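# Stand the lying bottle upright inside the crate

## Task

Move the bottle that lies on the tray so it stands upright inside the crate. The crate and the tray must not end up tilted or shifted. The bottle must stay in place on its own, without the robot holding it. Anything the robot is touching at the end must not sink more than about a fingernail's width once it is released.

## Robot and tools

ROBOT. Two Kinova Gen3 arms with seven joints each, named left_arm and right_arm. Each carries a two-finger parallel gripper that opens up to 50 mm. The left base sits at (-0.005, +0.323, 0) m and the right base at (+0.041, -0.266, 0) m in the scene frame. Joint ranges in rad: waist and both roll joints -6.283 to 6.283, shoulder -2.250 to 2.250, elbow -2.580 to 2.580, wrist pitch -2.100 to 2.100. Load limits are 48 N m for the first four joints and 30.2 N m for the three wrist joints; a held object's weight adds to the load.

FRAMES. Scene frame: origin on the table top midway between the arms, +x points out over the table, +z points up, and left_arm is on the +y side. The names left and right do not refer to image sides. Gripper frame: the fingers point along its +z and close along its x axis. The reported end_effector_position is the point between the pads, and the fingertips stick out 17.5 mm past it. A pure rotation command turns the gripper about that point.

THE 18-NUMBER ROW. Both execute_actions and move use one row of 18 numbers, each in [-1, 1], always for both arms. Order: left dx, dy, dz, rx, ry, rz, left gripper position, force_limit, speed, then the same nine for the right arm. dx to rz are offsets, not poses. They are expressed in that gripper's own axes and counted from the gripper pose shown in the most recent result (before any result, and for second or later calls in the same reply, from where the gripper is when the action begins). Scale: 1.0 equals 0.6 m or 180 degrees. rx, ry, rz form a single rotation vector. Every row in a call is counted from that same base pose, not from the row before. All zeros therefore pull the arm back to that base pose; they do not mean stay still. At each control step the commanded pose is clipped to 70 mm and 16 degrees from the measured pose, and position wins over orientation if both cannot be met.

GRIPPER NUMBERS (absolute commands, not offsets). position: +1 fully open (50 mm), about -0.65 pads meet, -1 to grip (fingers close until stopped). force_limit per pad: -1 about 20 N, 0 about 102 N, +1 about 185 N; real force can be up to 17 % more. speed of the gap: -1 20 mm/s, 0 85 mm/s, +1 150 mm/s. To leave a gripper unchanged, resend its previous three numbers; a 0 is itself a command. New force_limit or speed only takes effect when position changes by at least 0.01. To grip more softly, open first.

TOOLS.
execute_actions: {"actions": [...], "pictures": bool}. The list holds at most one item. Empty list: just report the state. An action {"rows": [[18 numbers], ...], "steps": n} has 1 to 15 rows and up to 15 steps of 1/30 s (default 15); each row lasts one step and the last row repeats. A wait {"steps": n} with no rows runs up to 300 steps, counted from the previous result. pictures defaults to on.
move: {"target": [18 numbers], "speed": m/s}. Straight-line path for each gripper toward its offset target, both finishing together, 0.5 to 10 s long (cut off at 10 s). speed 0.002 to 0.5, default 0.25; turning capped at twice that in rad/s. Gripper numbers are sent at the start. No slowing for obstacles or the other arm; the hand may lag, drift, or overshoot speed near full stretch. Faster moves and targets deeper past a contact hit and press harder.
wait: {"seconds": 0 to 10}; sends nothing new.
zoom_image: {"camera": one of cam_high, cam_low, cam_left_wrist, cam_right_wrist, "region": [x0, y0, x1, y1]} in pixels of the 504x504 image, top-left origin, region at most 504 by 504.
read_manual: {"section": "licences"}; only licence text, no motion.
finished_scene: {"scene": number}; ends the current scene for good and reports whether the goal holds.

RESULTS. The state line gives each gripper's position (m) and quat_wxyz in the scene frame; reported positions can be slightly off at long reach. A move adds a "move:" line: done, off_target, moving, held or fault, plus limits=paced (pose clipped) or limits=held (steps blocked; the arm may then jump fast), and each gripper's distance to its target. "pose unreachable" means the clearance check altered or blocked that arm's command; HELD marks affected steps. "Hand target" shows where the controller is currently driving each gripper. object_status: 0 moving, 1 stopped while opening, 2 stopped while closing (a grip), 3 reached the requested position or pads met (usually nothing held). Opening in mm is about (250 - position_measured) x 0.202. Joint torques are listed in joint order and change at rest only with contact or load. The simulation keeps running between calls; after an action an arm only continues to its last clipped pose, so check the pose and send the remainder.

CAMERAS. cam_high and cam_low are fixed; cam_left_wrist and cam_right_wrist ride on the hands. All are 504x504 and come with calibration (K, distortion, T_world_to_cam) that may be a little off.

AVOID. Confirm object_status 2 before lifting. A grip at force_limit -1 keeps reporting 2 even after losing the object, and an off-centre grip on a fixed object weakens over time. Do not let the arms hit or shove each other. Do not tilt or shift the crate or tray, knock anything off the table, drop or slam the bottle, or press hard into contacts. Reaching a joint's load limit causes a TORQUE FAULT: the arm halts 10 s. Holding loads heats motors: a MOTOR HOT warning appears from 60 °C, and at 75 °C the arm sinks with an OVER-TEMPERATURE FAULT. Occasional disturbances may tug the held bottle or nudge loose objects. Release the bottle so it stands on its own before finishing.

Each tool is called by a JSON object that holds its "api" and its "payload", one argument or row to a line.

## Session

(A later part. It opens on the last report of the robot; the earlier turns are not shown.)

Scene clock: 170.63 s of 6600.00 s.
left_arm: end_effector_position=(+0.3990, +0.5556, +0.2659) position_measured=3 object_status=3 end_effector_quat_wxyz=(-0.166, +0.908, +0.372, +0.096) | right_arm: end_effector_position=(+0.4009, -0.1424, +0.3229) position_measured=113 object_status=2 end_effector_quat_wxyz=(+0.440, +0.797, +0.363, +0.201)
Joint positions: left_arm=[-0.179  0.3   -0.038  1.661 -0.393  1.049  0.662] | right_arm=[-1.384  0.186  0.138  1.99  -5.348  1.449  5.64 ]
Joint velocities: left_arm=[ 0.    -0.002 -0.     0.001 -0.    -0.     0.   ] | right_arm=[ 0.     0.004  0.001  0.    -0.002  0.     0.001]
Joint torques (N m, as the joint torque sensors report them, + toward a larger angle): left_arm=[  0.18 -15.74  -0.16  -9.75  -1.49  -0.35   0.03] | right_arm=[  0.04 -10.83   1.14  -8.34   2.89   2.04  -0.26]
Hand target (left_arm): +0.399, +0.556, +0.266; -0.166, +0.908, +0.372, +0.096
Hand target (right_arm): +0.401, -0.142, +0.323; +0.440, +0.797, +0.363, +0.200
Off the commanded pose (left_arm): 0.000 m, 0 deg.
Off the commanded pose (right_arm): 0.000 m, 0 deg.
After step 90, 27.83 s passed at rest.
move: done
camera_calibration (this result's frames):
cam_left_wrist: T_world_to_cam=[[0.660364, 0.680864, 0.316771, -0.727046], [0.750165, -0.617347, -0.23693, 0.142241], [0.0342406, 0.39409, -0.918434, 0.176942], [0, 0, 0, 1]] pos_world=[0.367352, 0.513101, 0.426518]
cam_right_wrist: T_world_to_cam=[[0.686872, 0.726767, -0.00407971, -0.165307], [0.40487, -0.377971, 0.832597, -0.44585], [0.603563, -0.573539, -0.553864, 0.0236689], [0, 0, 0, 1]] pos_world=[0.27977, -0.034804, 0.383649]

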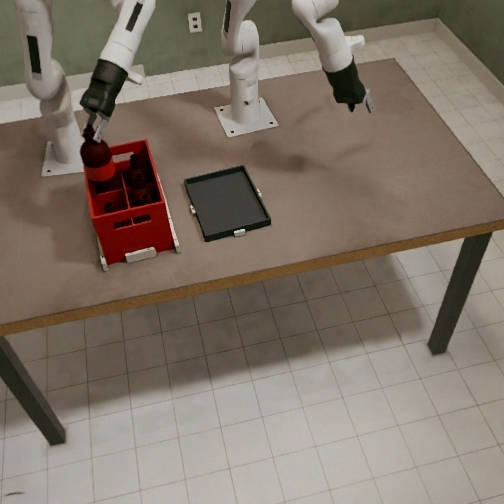

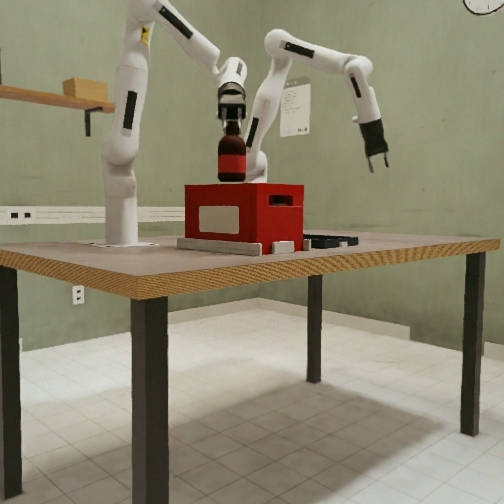

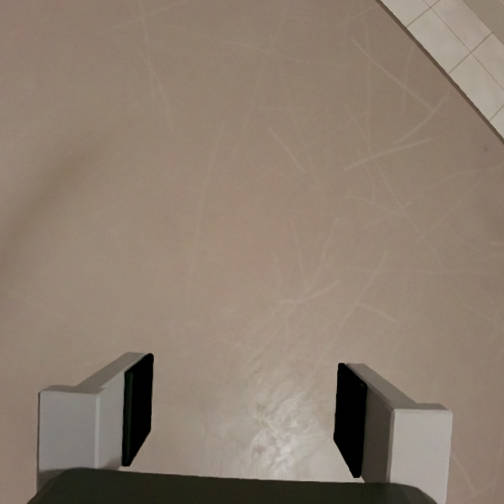

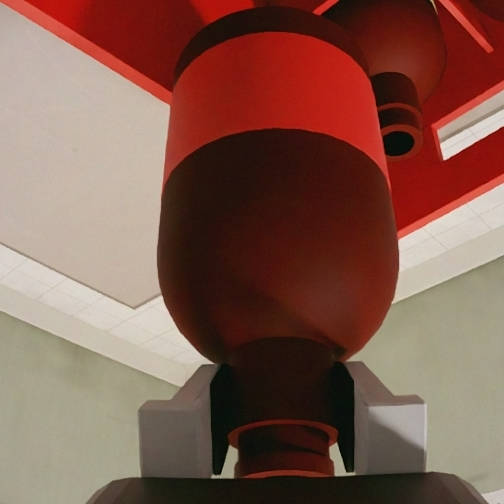

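{"api": "move", "payload": {
  "target": [0,0,0,0,0,0,1,0,0,0.003,-0.092,0.056,0,0,0,-1,0.6,-0.5],
  "speed": 0.05
}}

{"api": "zoom_image", "payload": {
  "camera": "cam_high",
  "region": [60, 110, 190, 240]
}}

Scene clock: 177.43 s of 6600.00 s.
left_arm: end_effector_position=(+0.3990, +0.5556, +0.2659) position_measured=3 object_status=3 end_effector_quat_wxyz=(-0.166, +0.908, +0.372, +0.096) | right_arm: end_effector_position=(+0.4014, -0.1403, +0.2587) position_measured=113 object_status=2 end_effector_quat_wxyz=(+0.440, +0.797, +0.363, +0.201)
Joint positions: left_arm=[-0.179  0.3   -0.038  1.661 -0.393  1.049  0.662] | right_arm=[-1.377  0.304  0.135  2.096 -5.323  1.311  5.462]
Joint velocities: left_arm=[ 0.     0.001 -0.001 -0.    -0.     0.    -0.001] | right_arm=[ 0.001  0.003  0.     0.001  0.     0.    -0.002]
Joint torques (N m, as the joint torque sensors report them, + toward a larger angle): left_arm=[  0.27 -15.67  -0.15  -9.84  -1.32  -0.25   0.12] | right_arm=[  0.12 -12.37   1.34  -6.6    2.37   2.48  -0.29]
Hand target (left_arm): +0.399, +0.556, +0.266; -0.166, +0.908, +0.372, +0.096
Hand target (right_arm): +0.401, -0.140, +0.259; +0.440, +0.797, +0.363, +0.201
Off the commanded pose (left_arm): 0.000 m, 0 deg.
Off the commanded pose (right_arm): 0.000 m, 0 deg.
After step 90, 2.27 s passed at rest.
move: done
camera_calibration (this result's frames):
cam_left_wrist: T_world_to_cam=[[0.660364, 0.680863, 0.316772, -0.727047], [0.750165, -0.617347, -0.236929, 0.142241], [0.0342423, 0.394091, -0.918434, 0.176941], [0, 0, 0, 1]] pos_world=[0.367353, 0.513101, 0.426518]
cam_right_wrist: T_world_to_cam=[[0.686686, 0.726947, -0.00319556, -0.167593], [0.40405, -0.378011, 0.832977, -0.391576], [0.604322, -0.573285, -0.553298, -0.0114022], [0, 0, 0, 1]] pos_world=[0.280191, -0.0327253, 0.31933]

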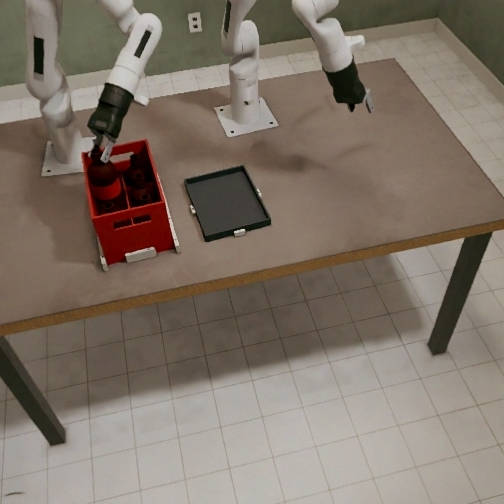

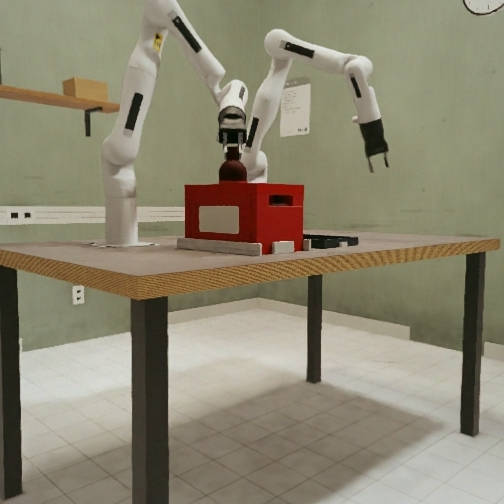

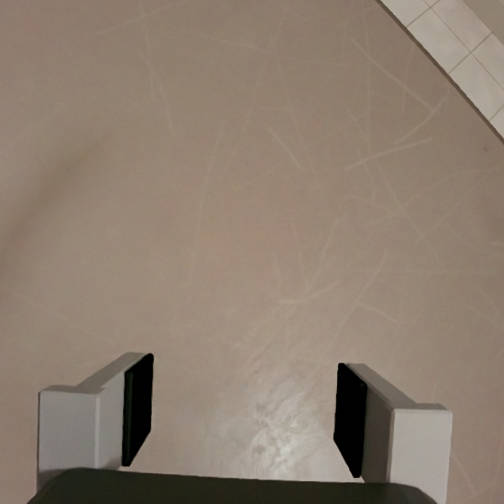

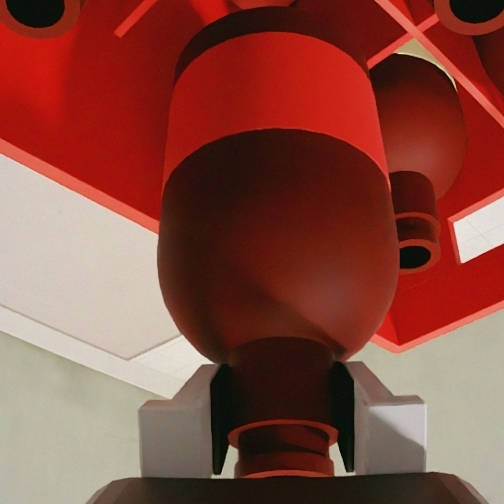

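Region (60, 110, 190, 240) of cam_high's 504x504 image, scaled by 3.877, with more detail than that image has.

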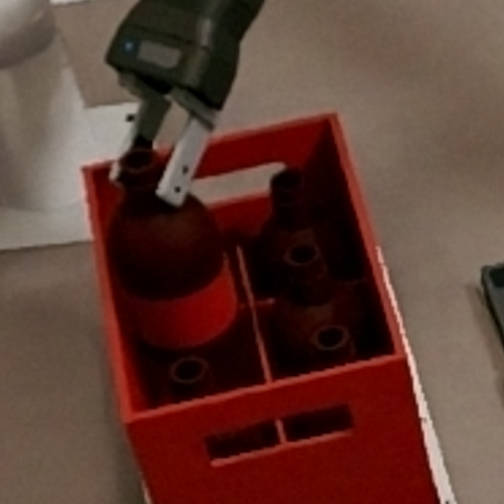

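{"api": "move", "payload": {
  "target": [0,0,0,0,0,0,1,0,0,-0.005,-0.0413,0.028,0,0,0,-1,0.6,-0.5],
  "speed": 0.05
}}

Scene clock: 184.27 s of 6600.00 s.
left_arm: end_effector_position=(+0.3990, +0.5556, +0.2659) position_measured=3 object_status=3 end_effector_quat_wxyz=(-0.166, +0.908, +0.372, +0.096) | right_arm: end_effector_position=(+0.4003, -0.1431, +0.2290) position_measured=113 object_status=2 end_effector_quat_wxyz=(+0.440, +0.797, +0.363, +0.201)
Joint positions: left_arm=[-0.179  0.3   -0.038  1.661 -0.393  1.049  0.662] | right_arm=[-1.373  0.363  0.134  2.146 -5.301  1.245  5.37 ]
Joint velocities: left_arm=[-0.     0.     0.     0.    -0.    -0.001 -0.001] | right_arm=[ 0.001  0.006  0.     0.     0.     0.    -0.001]
Joint torques (N m, as the joint torque sensors report them, + toward a larger angle): left_arm=[  0.25 -15.76  -0.05  -9.76  -1.41  -0.32   0.03] | right_arm=[  0.13 -12.14   2.    -5.62   2.29   2.76  -0.22]
Hand target (left_arm): +0.399, +0.556, +0.266; -0.166, +0.908, +0.372, +0.096
Hand target (right_arm): +0.400, -0.143, +0.229; +0.440, +0.797, +0.363, +0.201
Off the commanded pose (left_arm): 0.000 m, 0 deg.
Off the commanded pose (right_arm): 0.000 m, 0 deg.
After step 90, 3.00 s passed at rest.
move: done
camera_calibration (this result's frames):
cam_left_wrist: T_world_to_cam=[[0.660364, 0.680863, 0.316774, -0.727048], [0.750164, -0.617348, -0.236928, 0.14224], [0.034244, 0.394091, -0.918433, 0.17694], [0, 0, 0, 1]] pos_world=[0.367354, 0.513101, 0.426518]
cam_right_wrist: T_world_to_cam=[[0.686543, 0.727085, -0.00250426, -0.164959], [0.403596, -0.378222, 0.833102, -0.367357], [0.604789, -0.572971, -0.553114, -0.0289456], [0, 0, 0, 1]] pos_world=[0.279021, -0.035588, 0.289622]

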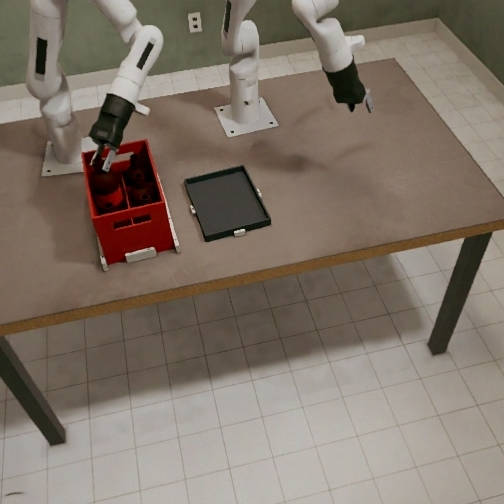

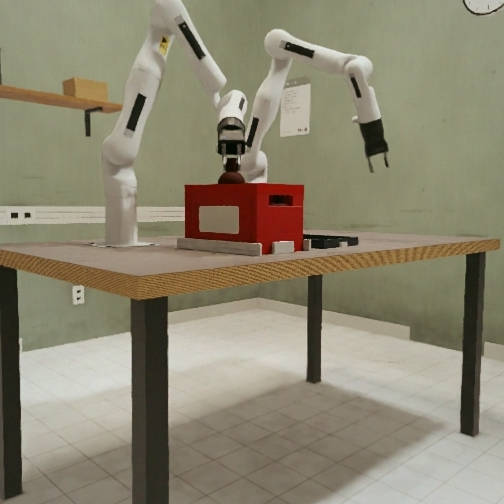

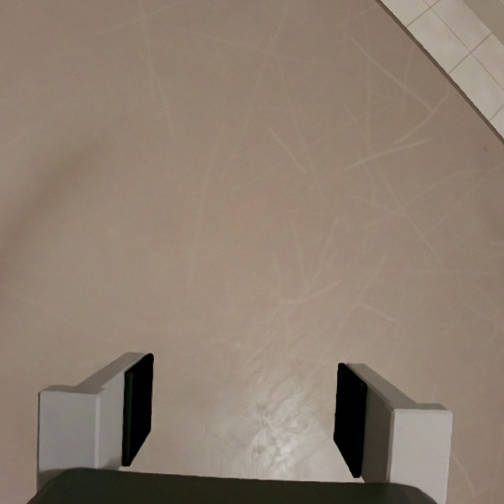

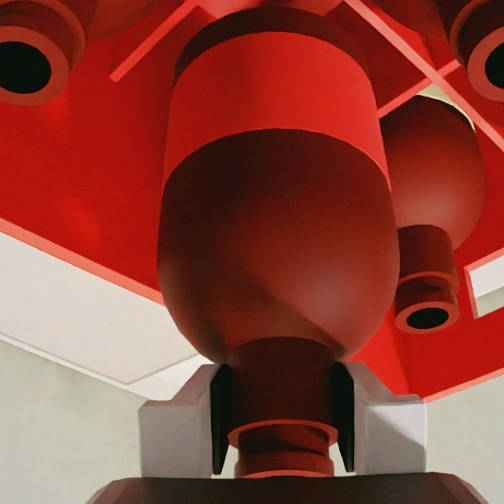

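Centred. Descend to z≈0.160.

{"api": "move", "payload": {
  "target": [0,0,0,0,0,0,1,0,0,0,-0.0973,0.0613,0,0,0,-1,0.6,-0.5],
  "speed": 0.05
}}

{"api": "zoom_image", "payload": {
  "camera": "cam_high",
  "region": [60, 100, 190, 230]
}}

{"api": "zoom_image", "payload": {
  "camera": "cam_low",
  "region": [180, 120, 290, 210]
}}

Scene clock: 191.97 s of 6600.00 s.
left_arm: end_effector_position=(+0.3990, +0.5556, +0.2659) position_measured=3 object_status=3 end_effector_quat_wxyz=(-0.166, +0.908, +0.372, +0.096) | right_arm: end_effector_position=(+0.4005, -0.1428, +0.1605) position_measured=113 object_status=2 end_effector_quat_wxyz=(+0.440, +0.796, +0.363, +0.202)
Joint positions: left_arm=[-0.179  0.3   -0.038  1.661 -0.393  1.049  0.662] | right_arm=[-1.368  0.538  0.132  2.214 -5.232  1.105  5.155]
Joint velocities: left_arm=[ 0.    -0.002 -0.001 -0.001  0.    -0.     0.   ] | right_arm=[ 0.001  0.005 -0.002  0.    -0.     0.    -0.001]
Joint torques (N m, as the joint torque sensors report them, + toward a larger angle): left_arm=[  0.23 -15.59  -0.16  -9.83  -1.3   -0.41  -0.04] | right_arm=[  0.13 -13.93   2.45  -3.35   1.37   2.99  -0.26]
Hand target (left_arm): +0.399, +0.556, +0.266; -0.166, +0.908, +0.372, +0.096
Hand target (right_arm): +0.401, -0.143, +0.160; +0.440, +0.796, +0.363, +0.202
Off the commanded pose (left_arm): 0.000 m, 0 deg.
Off the commanded pose (right_arm): 0.001 m, 0 deg.
After step 90, 3.07 s passed at rest.
move: done
camera_calibration (this result's frames):
cam_left_wrist: T_world_to_cam=[[0.660364, 0.680862, 0.316775, -0.727049], [0.750164, -0.617348, -0.236927, 0.14224], [0.0342459, 0.394092, -0.918433, 0.176938], [0, 0, 0, 1]] pos_world=[0.367355, 0.513101, 0.426517]
cam_right_wrist: T_world_to_cam=[[0.686103, 0.727503, -0.00139176, -0.165477], [0.40271, -0.378199, 0.833541, -0.309963], [0.605877, -0.572455, -0.552456, -0.0672894], [0, 0, 0, 1]] pos_world=[0.279129, -0.0353626, 0.220962]

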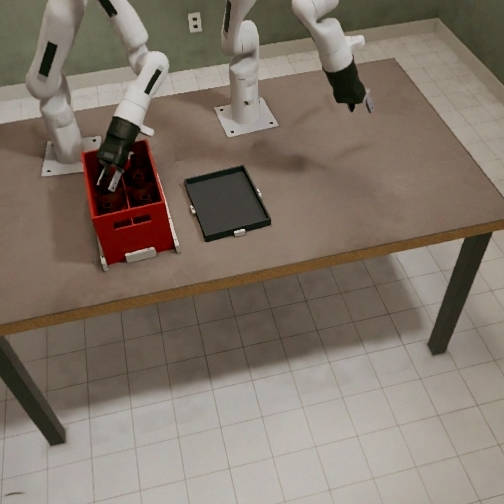

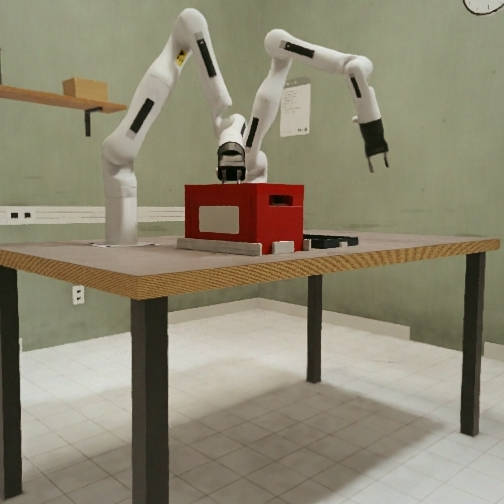

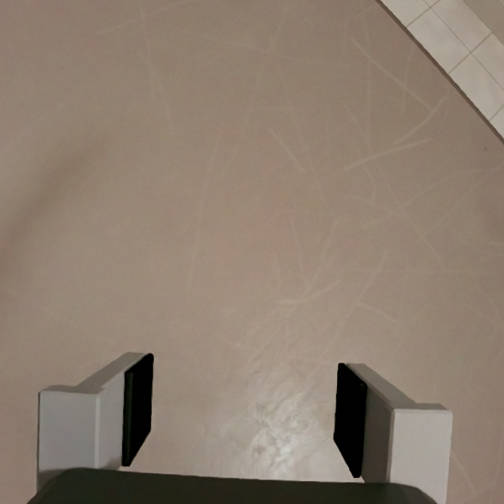

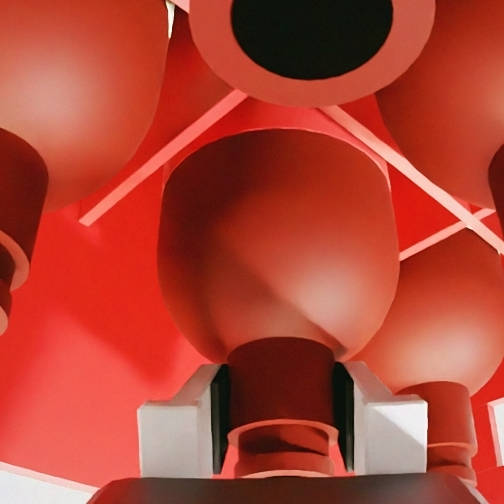

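Region (60, 100, 190, 230) of cam_high's 504x504 image, scaled by 3.877, with more detail than that image has.

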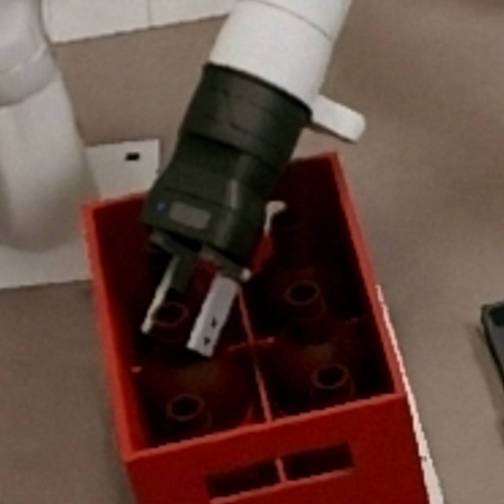

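Region (180, 120, 290, 210) of cam_low's 504x504 image, scaled by 4.582, with more detail than that image has; it fills the top 412 rows of this view, and the rest is white.

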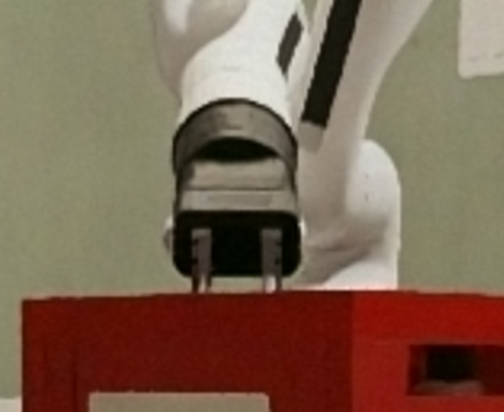

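Clear. Down 13 mm slowly.

{"api": "move", "payload": {
  "target": [0,0,0,0,0,0,1,0,0,0,-0.0183,0.0115,0,0,0,-1,0.6,-0.5],
  "speed": 0.015
}}

Scene clock: 196.47 s of 6600.00 s.
left_arm: end_effector_position=(+0.3990, +0.5556, +0.2659) position_measured=3 object_status=3 end_effector_quat_wxyz=(-0.166, +0.908, +0.372, +0.096) | right_arm: end_effector_position=(+0.4009, -0.1429, +0.1484) position_measured=113 object_status=2 end_effector_quat_wxyz=(+0.440, +0.796, +0.362, +0.203)
Joint positions: left_arm=[-0.179  0.3   -0.038  1.661 -0.393  1.049  0.662] | right_arm=[-1.367  0.573  0.132  2.222 -5.215  1.083  5.113]
Joint velocities: left_arm=[-0.    -0.001 -0.     0.    -0.001  0.001  0.   ] | right_arm=[ 0.003  0.003 -0.003 -0.     0.001  0.002 -0.001]
Joint torques (N m, as the joint torque sensors report them, + toward a larger angle): left_arm=[  0.19 -15.82  -0.12  -9.82  -1.4   -0.46  -0.01] | right_arm=[  0.22 -12.77   1.89  -2.93   0.84   1.85  -0.25]
Hand target (left_arm): +0.399, +0.556, +0.266; -0.166, +0.908, +0.372, +0.096
Hand target (right_arm): +0.401, -0.143, +0.148; +0.440, +0.796, +0.363, +0.202
Off the commanded pose (left_arm): 0.000 m, 0 deg.
Off the commanded pose (right_arm): 0.001 m, 0 deg.
After step 90, 0.43 s passed at rest.
move: done
camera_calibration (this result's frames):
cam_left_wrist: T_world_to_cam=[[0.660364, 0.680861, 0.316777, -0.72705], [0.750164, -0.617349, -0.236927, 0.142239], [0.0342477, 0.394092, -0.918433, 0.176937], [0, 0, 0, 1]] pos_world=[0.367356, 0.513102, 0.426517]
cam_right_wrist: T_world_to_cam=[[0.686294, 0.727324, -0.000224813, -0.165891], [0.400966, -0.378089, 0.834431, -0.299508], [0.606816, -0.572755, -0.551113, -0.0748404], [0, 0, 0, 1]] pos_world=[0.279357, -0.0354494, 0.208636]

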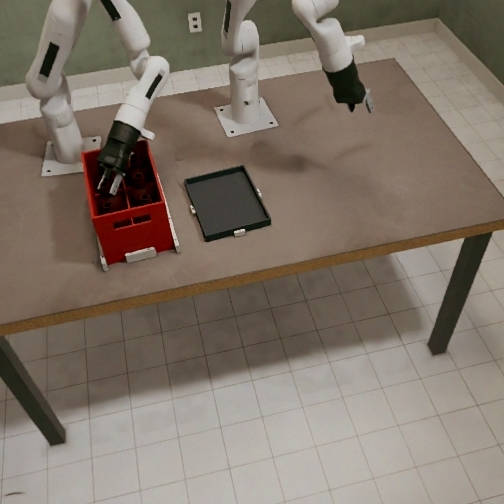

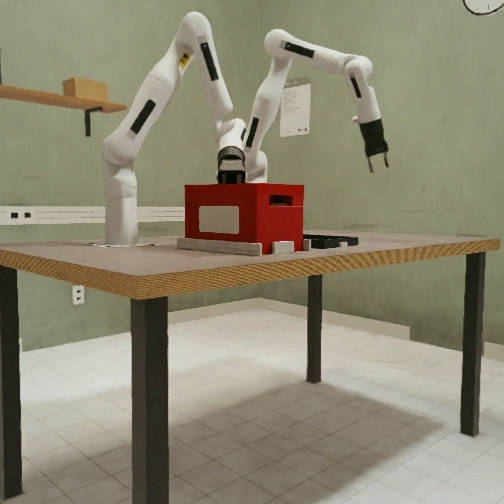

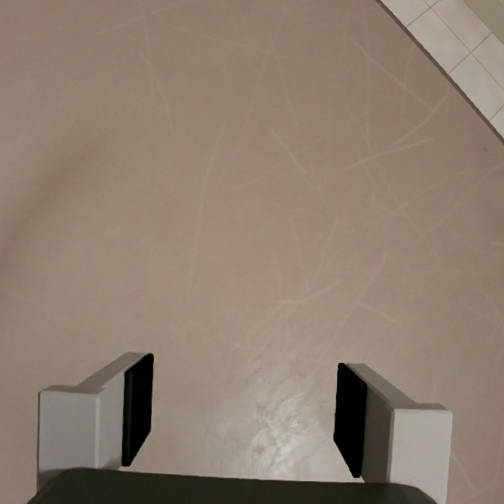

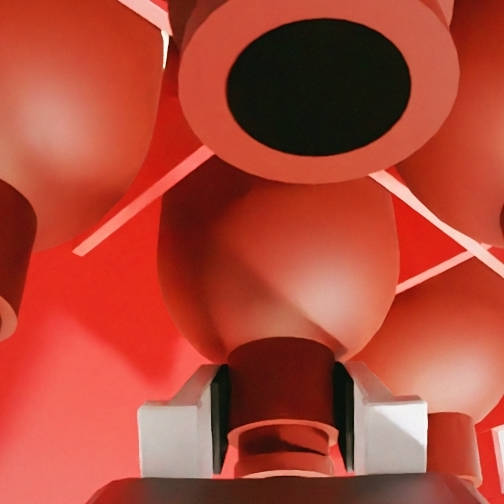

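Touchdown. Release and lift.

{"api": "move", "payload": {
  "target": [0,0,0,0,0,0,1,0,0,0,0,0,0,0,0,0.65,0,-0.5]
}}

{"api": "move", "payload": {
  "target": [0,0,0,0,0,0,1,0,0,0,0.1,-0.08,0,0,0,0.65,0,-0.5],
  "speed": 0.1
}}

Scene clock: 202.03 s of 6600.00 s.
left_arm: end_effector_position=(+0.3990, +0.5556, +0.2659) position_measured=3 object_status=3 end_effector_quat_wxyz=(-0.166, +0.908, +0.372, +0.096) | right_arm: end_effector_position=(+0.4009, -0.1429, +0.1484) position_measured=56 object_status=3 end_effector_quat_wxyz=(+0.440, +0.796, +0.362, +0.203)
Joint positions: left_arm=[-0.179  0.3   -0.038  1.661 -0.393  1.049  0.662] | right_arm=[-1.367  0.573  0.132  2.222 -5.215  1.083  5.114]
Joint velocities: left_arm=[ 0.     0.001 -0.001 -0.    -0.    -0.001 -0.001] | right_arm=[-0.     0.001  0.    -0.    -0.    -0.     0.001]
Joint torques (N m, as the joint torque sensors report them, + toward a larger angle): left_arm=[  0.07 -15.61  -0.03  -9.74  -1.36  -0.41   0.03] | right_arm=[  0.05 -13.51   2.38  -3.     1.     2.58  -0.32]
Hand target (left_arm): +0.399, +0.556, +0.266; -0.166, +0.908, +0.372, +0.096
Hand target (right_arm): +0.401, -0.143, +0.148; +0.440, +0.796, +0.362, +0.203
Off the commanded pose (left_arm): 0.000 m, 0 deg.
Off the commanded pose (right_arm): 0.000 m, 0 deg.
After step 90, 1.87 s passed at rest.
move: done
camera_calibration (this result's frames):
cam_left_wrist: T_world_to_cam=[[0.660364, 0.68086, 0.316778, -0.727051], [0.750164, -0.617349, -0.236926, 0.142238], [0.0342494, 0.394093, -0.918432, 0.176935], [0, 0, 0, 1]] pos_world=[0.367357, 0.513102, 0.426517]
cam_right_wrist: T_world_to_cam=[[0.686293, 0.727325, -0.000222166, -0.165893], [0.400965, -0.37809, 0.834431, -0.299508], [0.606818, -0.572753, -0.551113, -0.0748402], [0, 0, 0, 1]] pos_world=[0.279358, -0.0354483, 0.208636]

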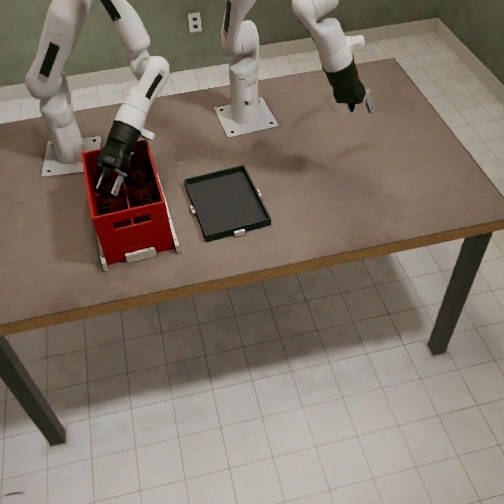

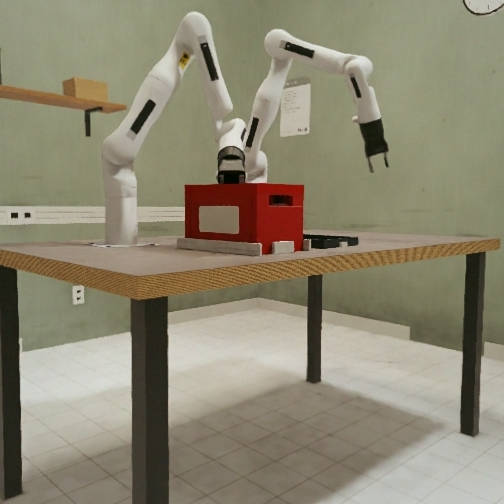

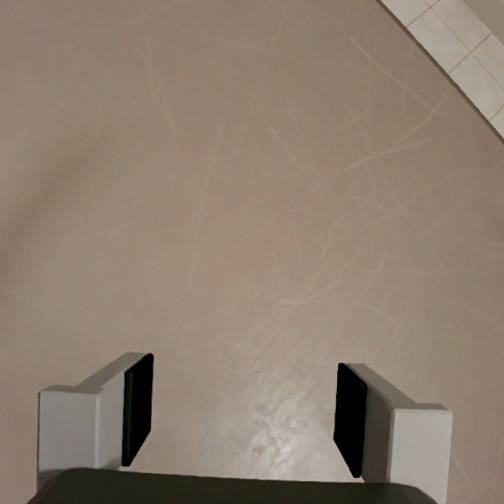

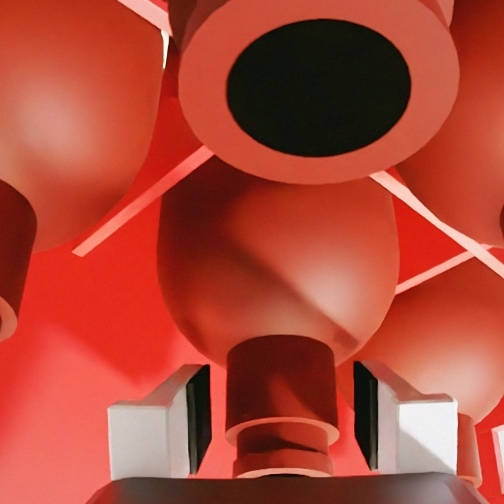

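Scene clock: 203.10 s of 6600.00 s.
left_arm: end_effector_position=(+0.3990, +0.5556, +0.2659) position_measured=3 object_status=3 end_effector_quat_wxyz=(-0.166, +0.908, +0.372, +0.096) | right_arm: end_effector_position=(+0.3939, -0.1377, +0.2242) position_measured=56 object_status=3 end_effector_quat_wxyz=(+0.440, +0.796, +0.362, +0.202)
Joint positions: left_arm=[-0.179  0.3   -0.038  1.661 -0.393  1.049  0.662] | right_arm=[-1.392  0.378  0.127  2.147 -5.314  1.251  5.347]
Joint velocities: left_arm=[-0.     0.     0.     0.001  0.    -0.001  0.   ] | right_arm=[-0.001 -0.009 -0.001 -0.001 -0.     0.    -0.001]
Joint torques (N m, as the joint torque sensors report them, + toward a larger angle): left_arm=[  0.06 -15.72  -0.09  -9.85  -1.41  -0.28   0.05] | right_arm=[ -0.01 -12.36   1.74  -5.23   1.61   1.98  -0.31]
Hand target (left_arm): +0.399, +0.556, +0.266; -0.166, +0.908, +0.372, +0.096
Hand target (right_arm): +0.394, -0.138, +0.224; +0.440, +0.797, +0.362, +0.202
Off the commanded pose (left_arm): 0.000 m, 0 deg.
Off the commanded pose (right_arm): 0.001 m, 0 deg.
move: done
camera_calibration (this result's frames):
cam_left_wrist: T_world_to_cam=[[0.660364, 0.680859, 0.31678, -0.727053], [0.750164, -0.61735, -0.236925, 0.142238], [0.0342512, 0.394094, -0.918432, 0.176934], [0, 0, 0, 1]] pos_world=[0.367358, 0.513102, 0.426517]
cam_right_wrist: T_world_to_cam=[[0.686882, 0.726767, -0.00165817, -0.164901], [0.401872, -0.377915, 0.834074, -0.358256], [0.60555, -0.573577, -0.55165, -0.0253585], [0, 0, 0, 1]] pos_world=[0.272597, -0.030091, 0.28455]

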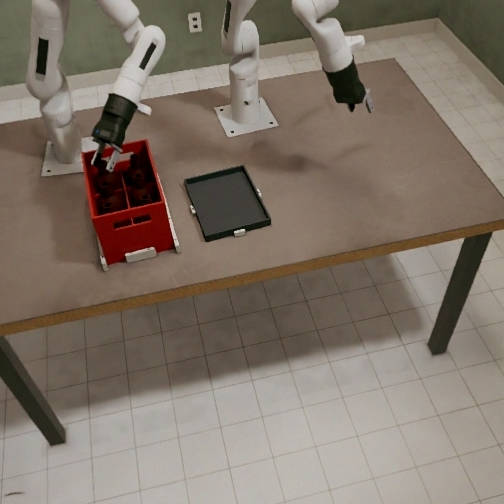

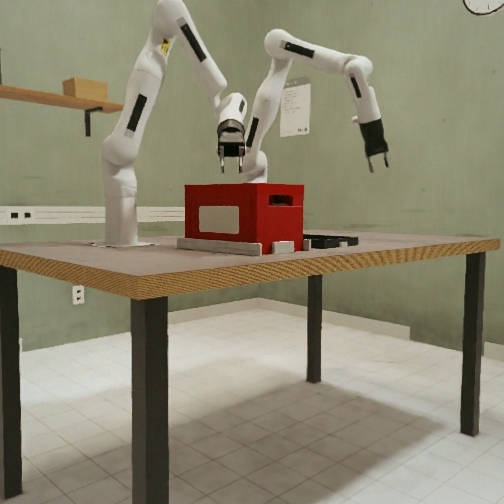

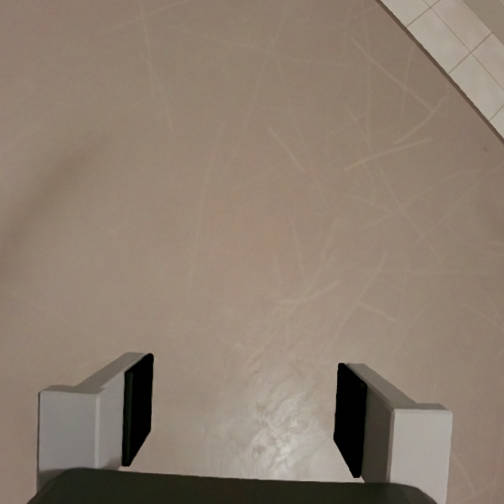

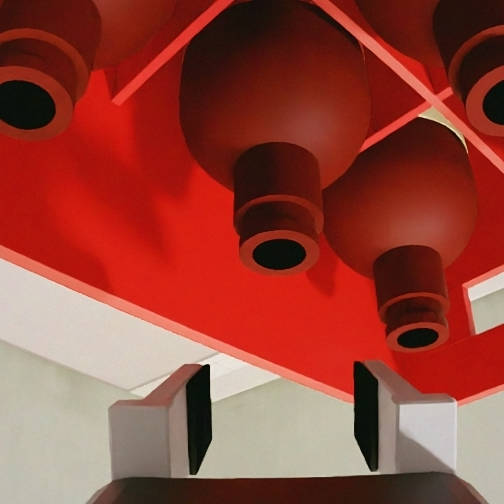

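{"api": "finished_scene", "payload": {
  "scene": 2
}}

The scene is finished: the task was done.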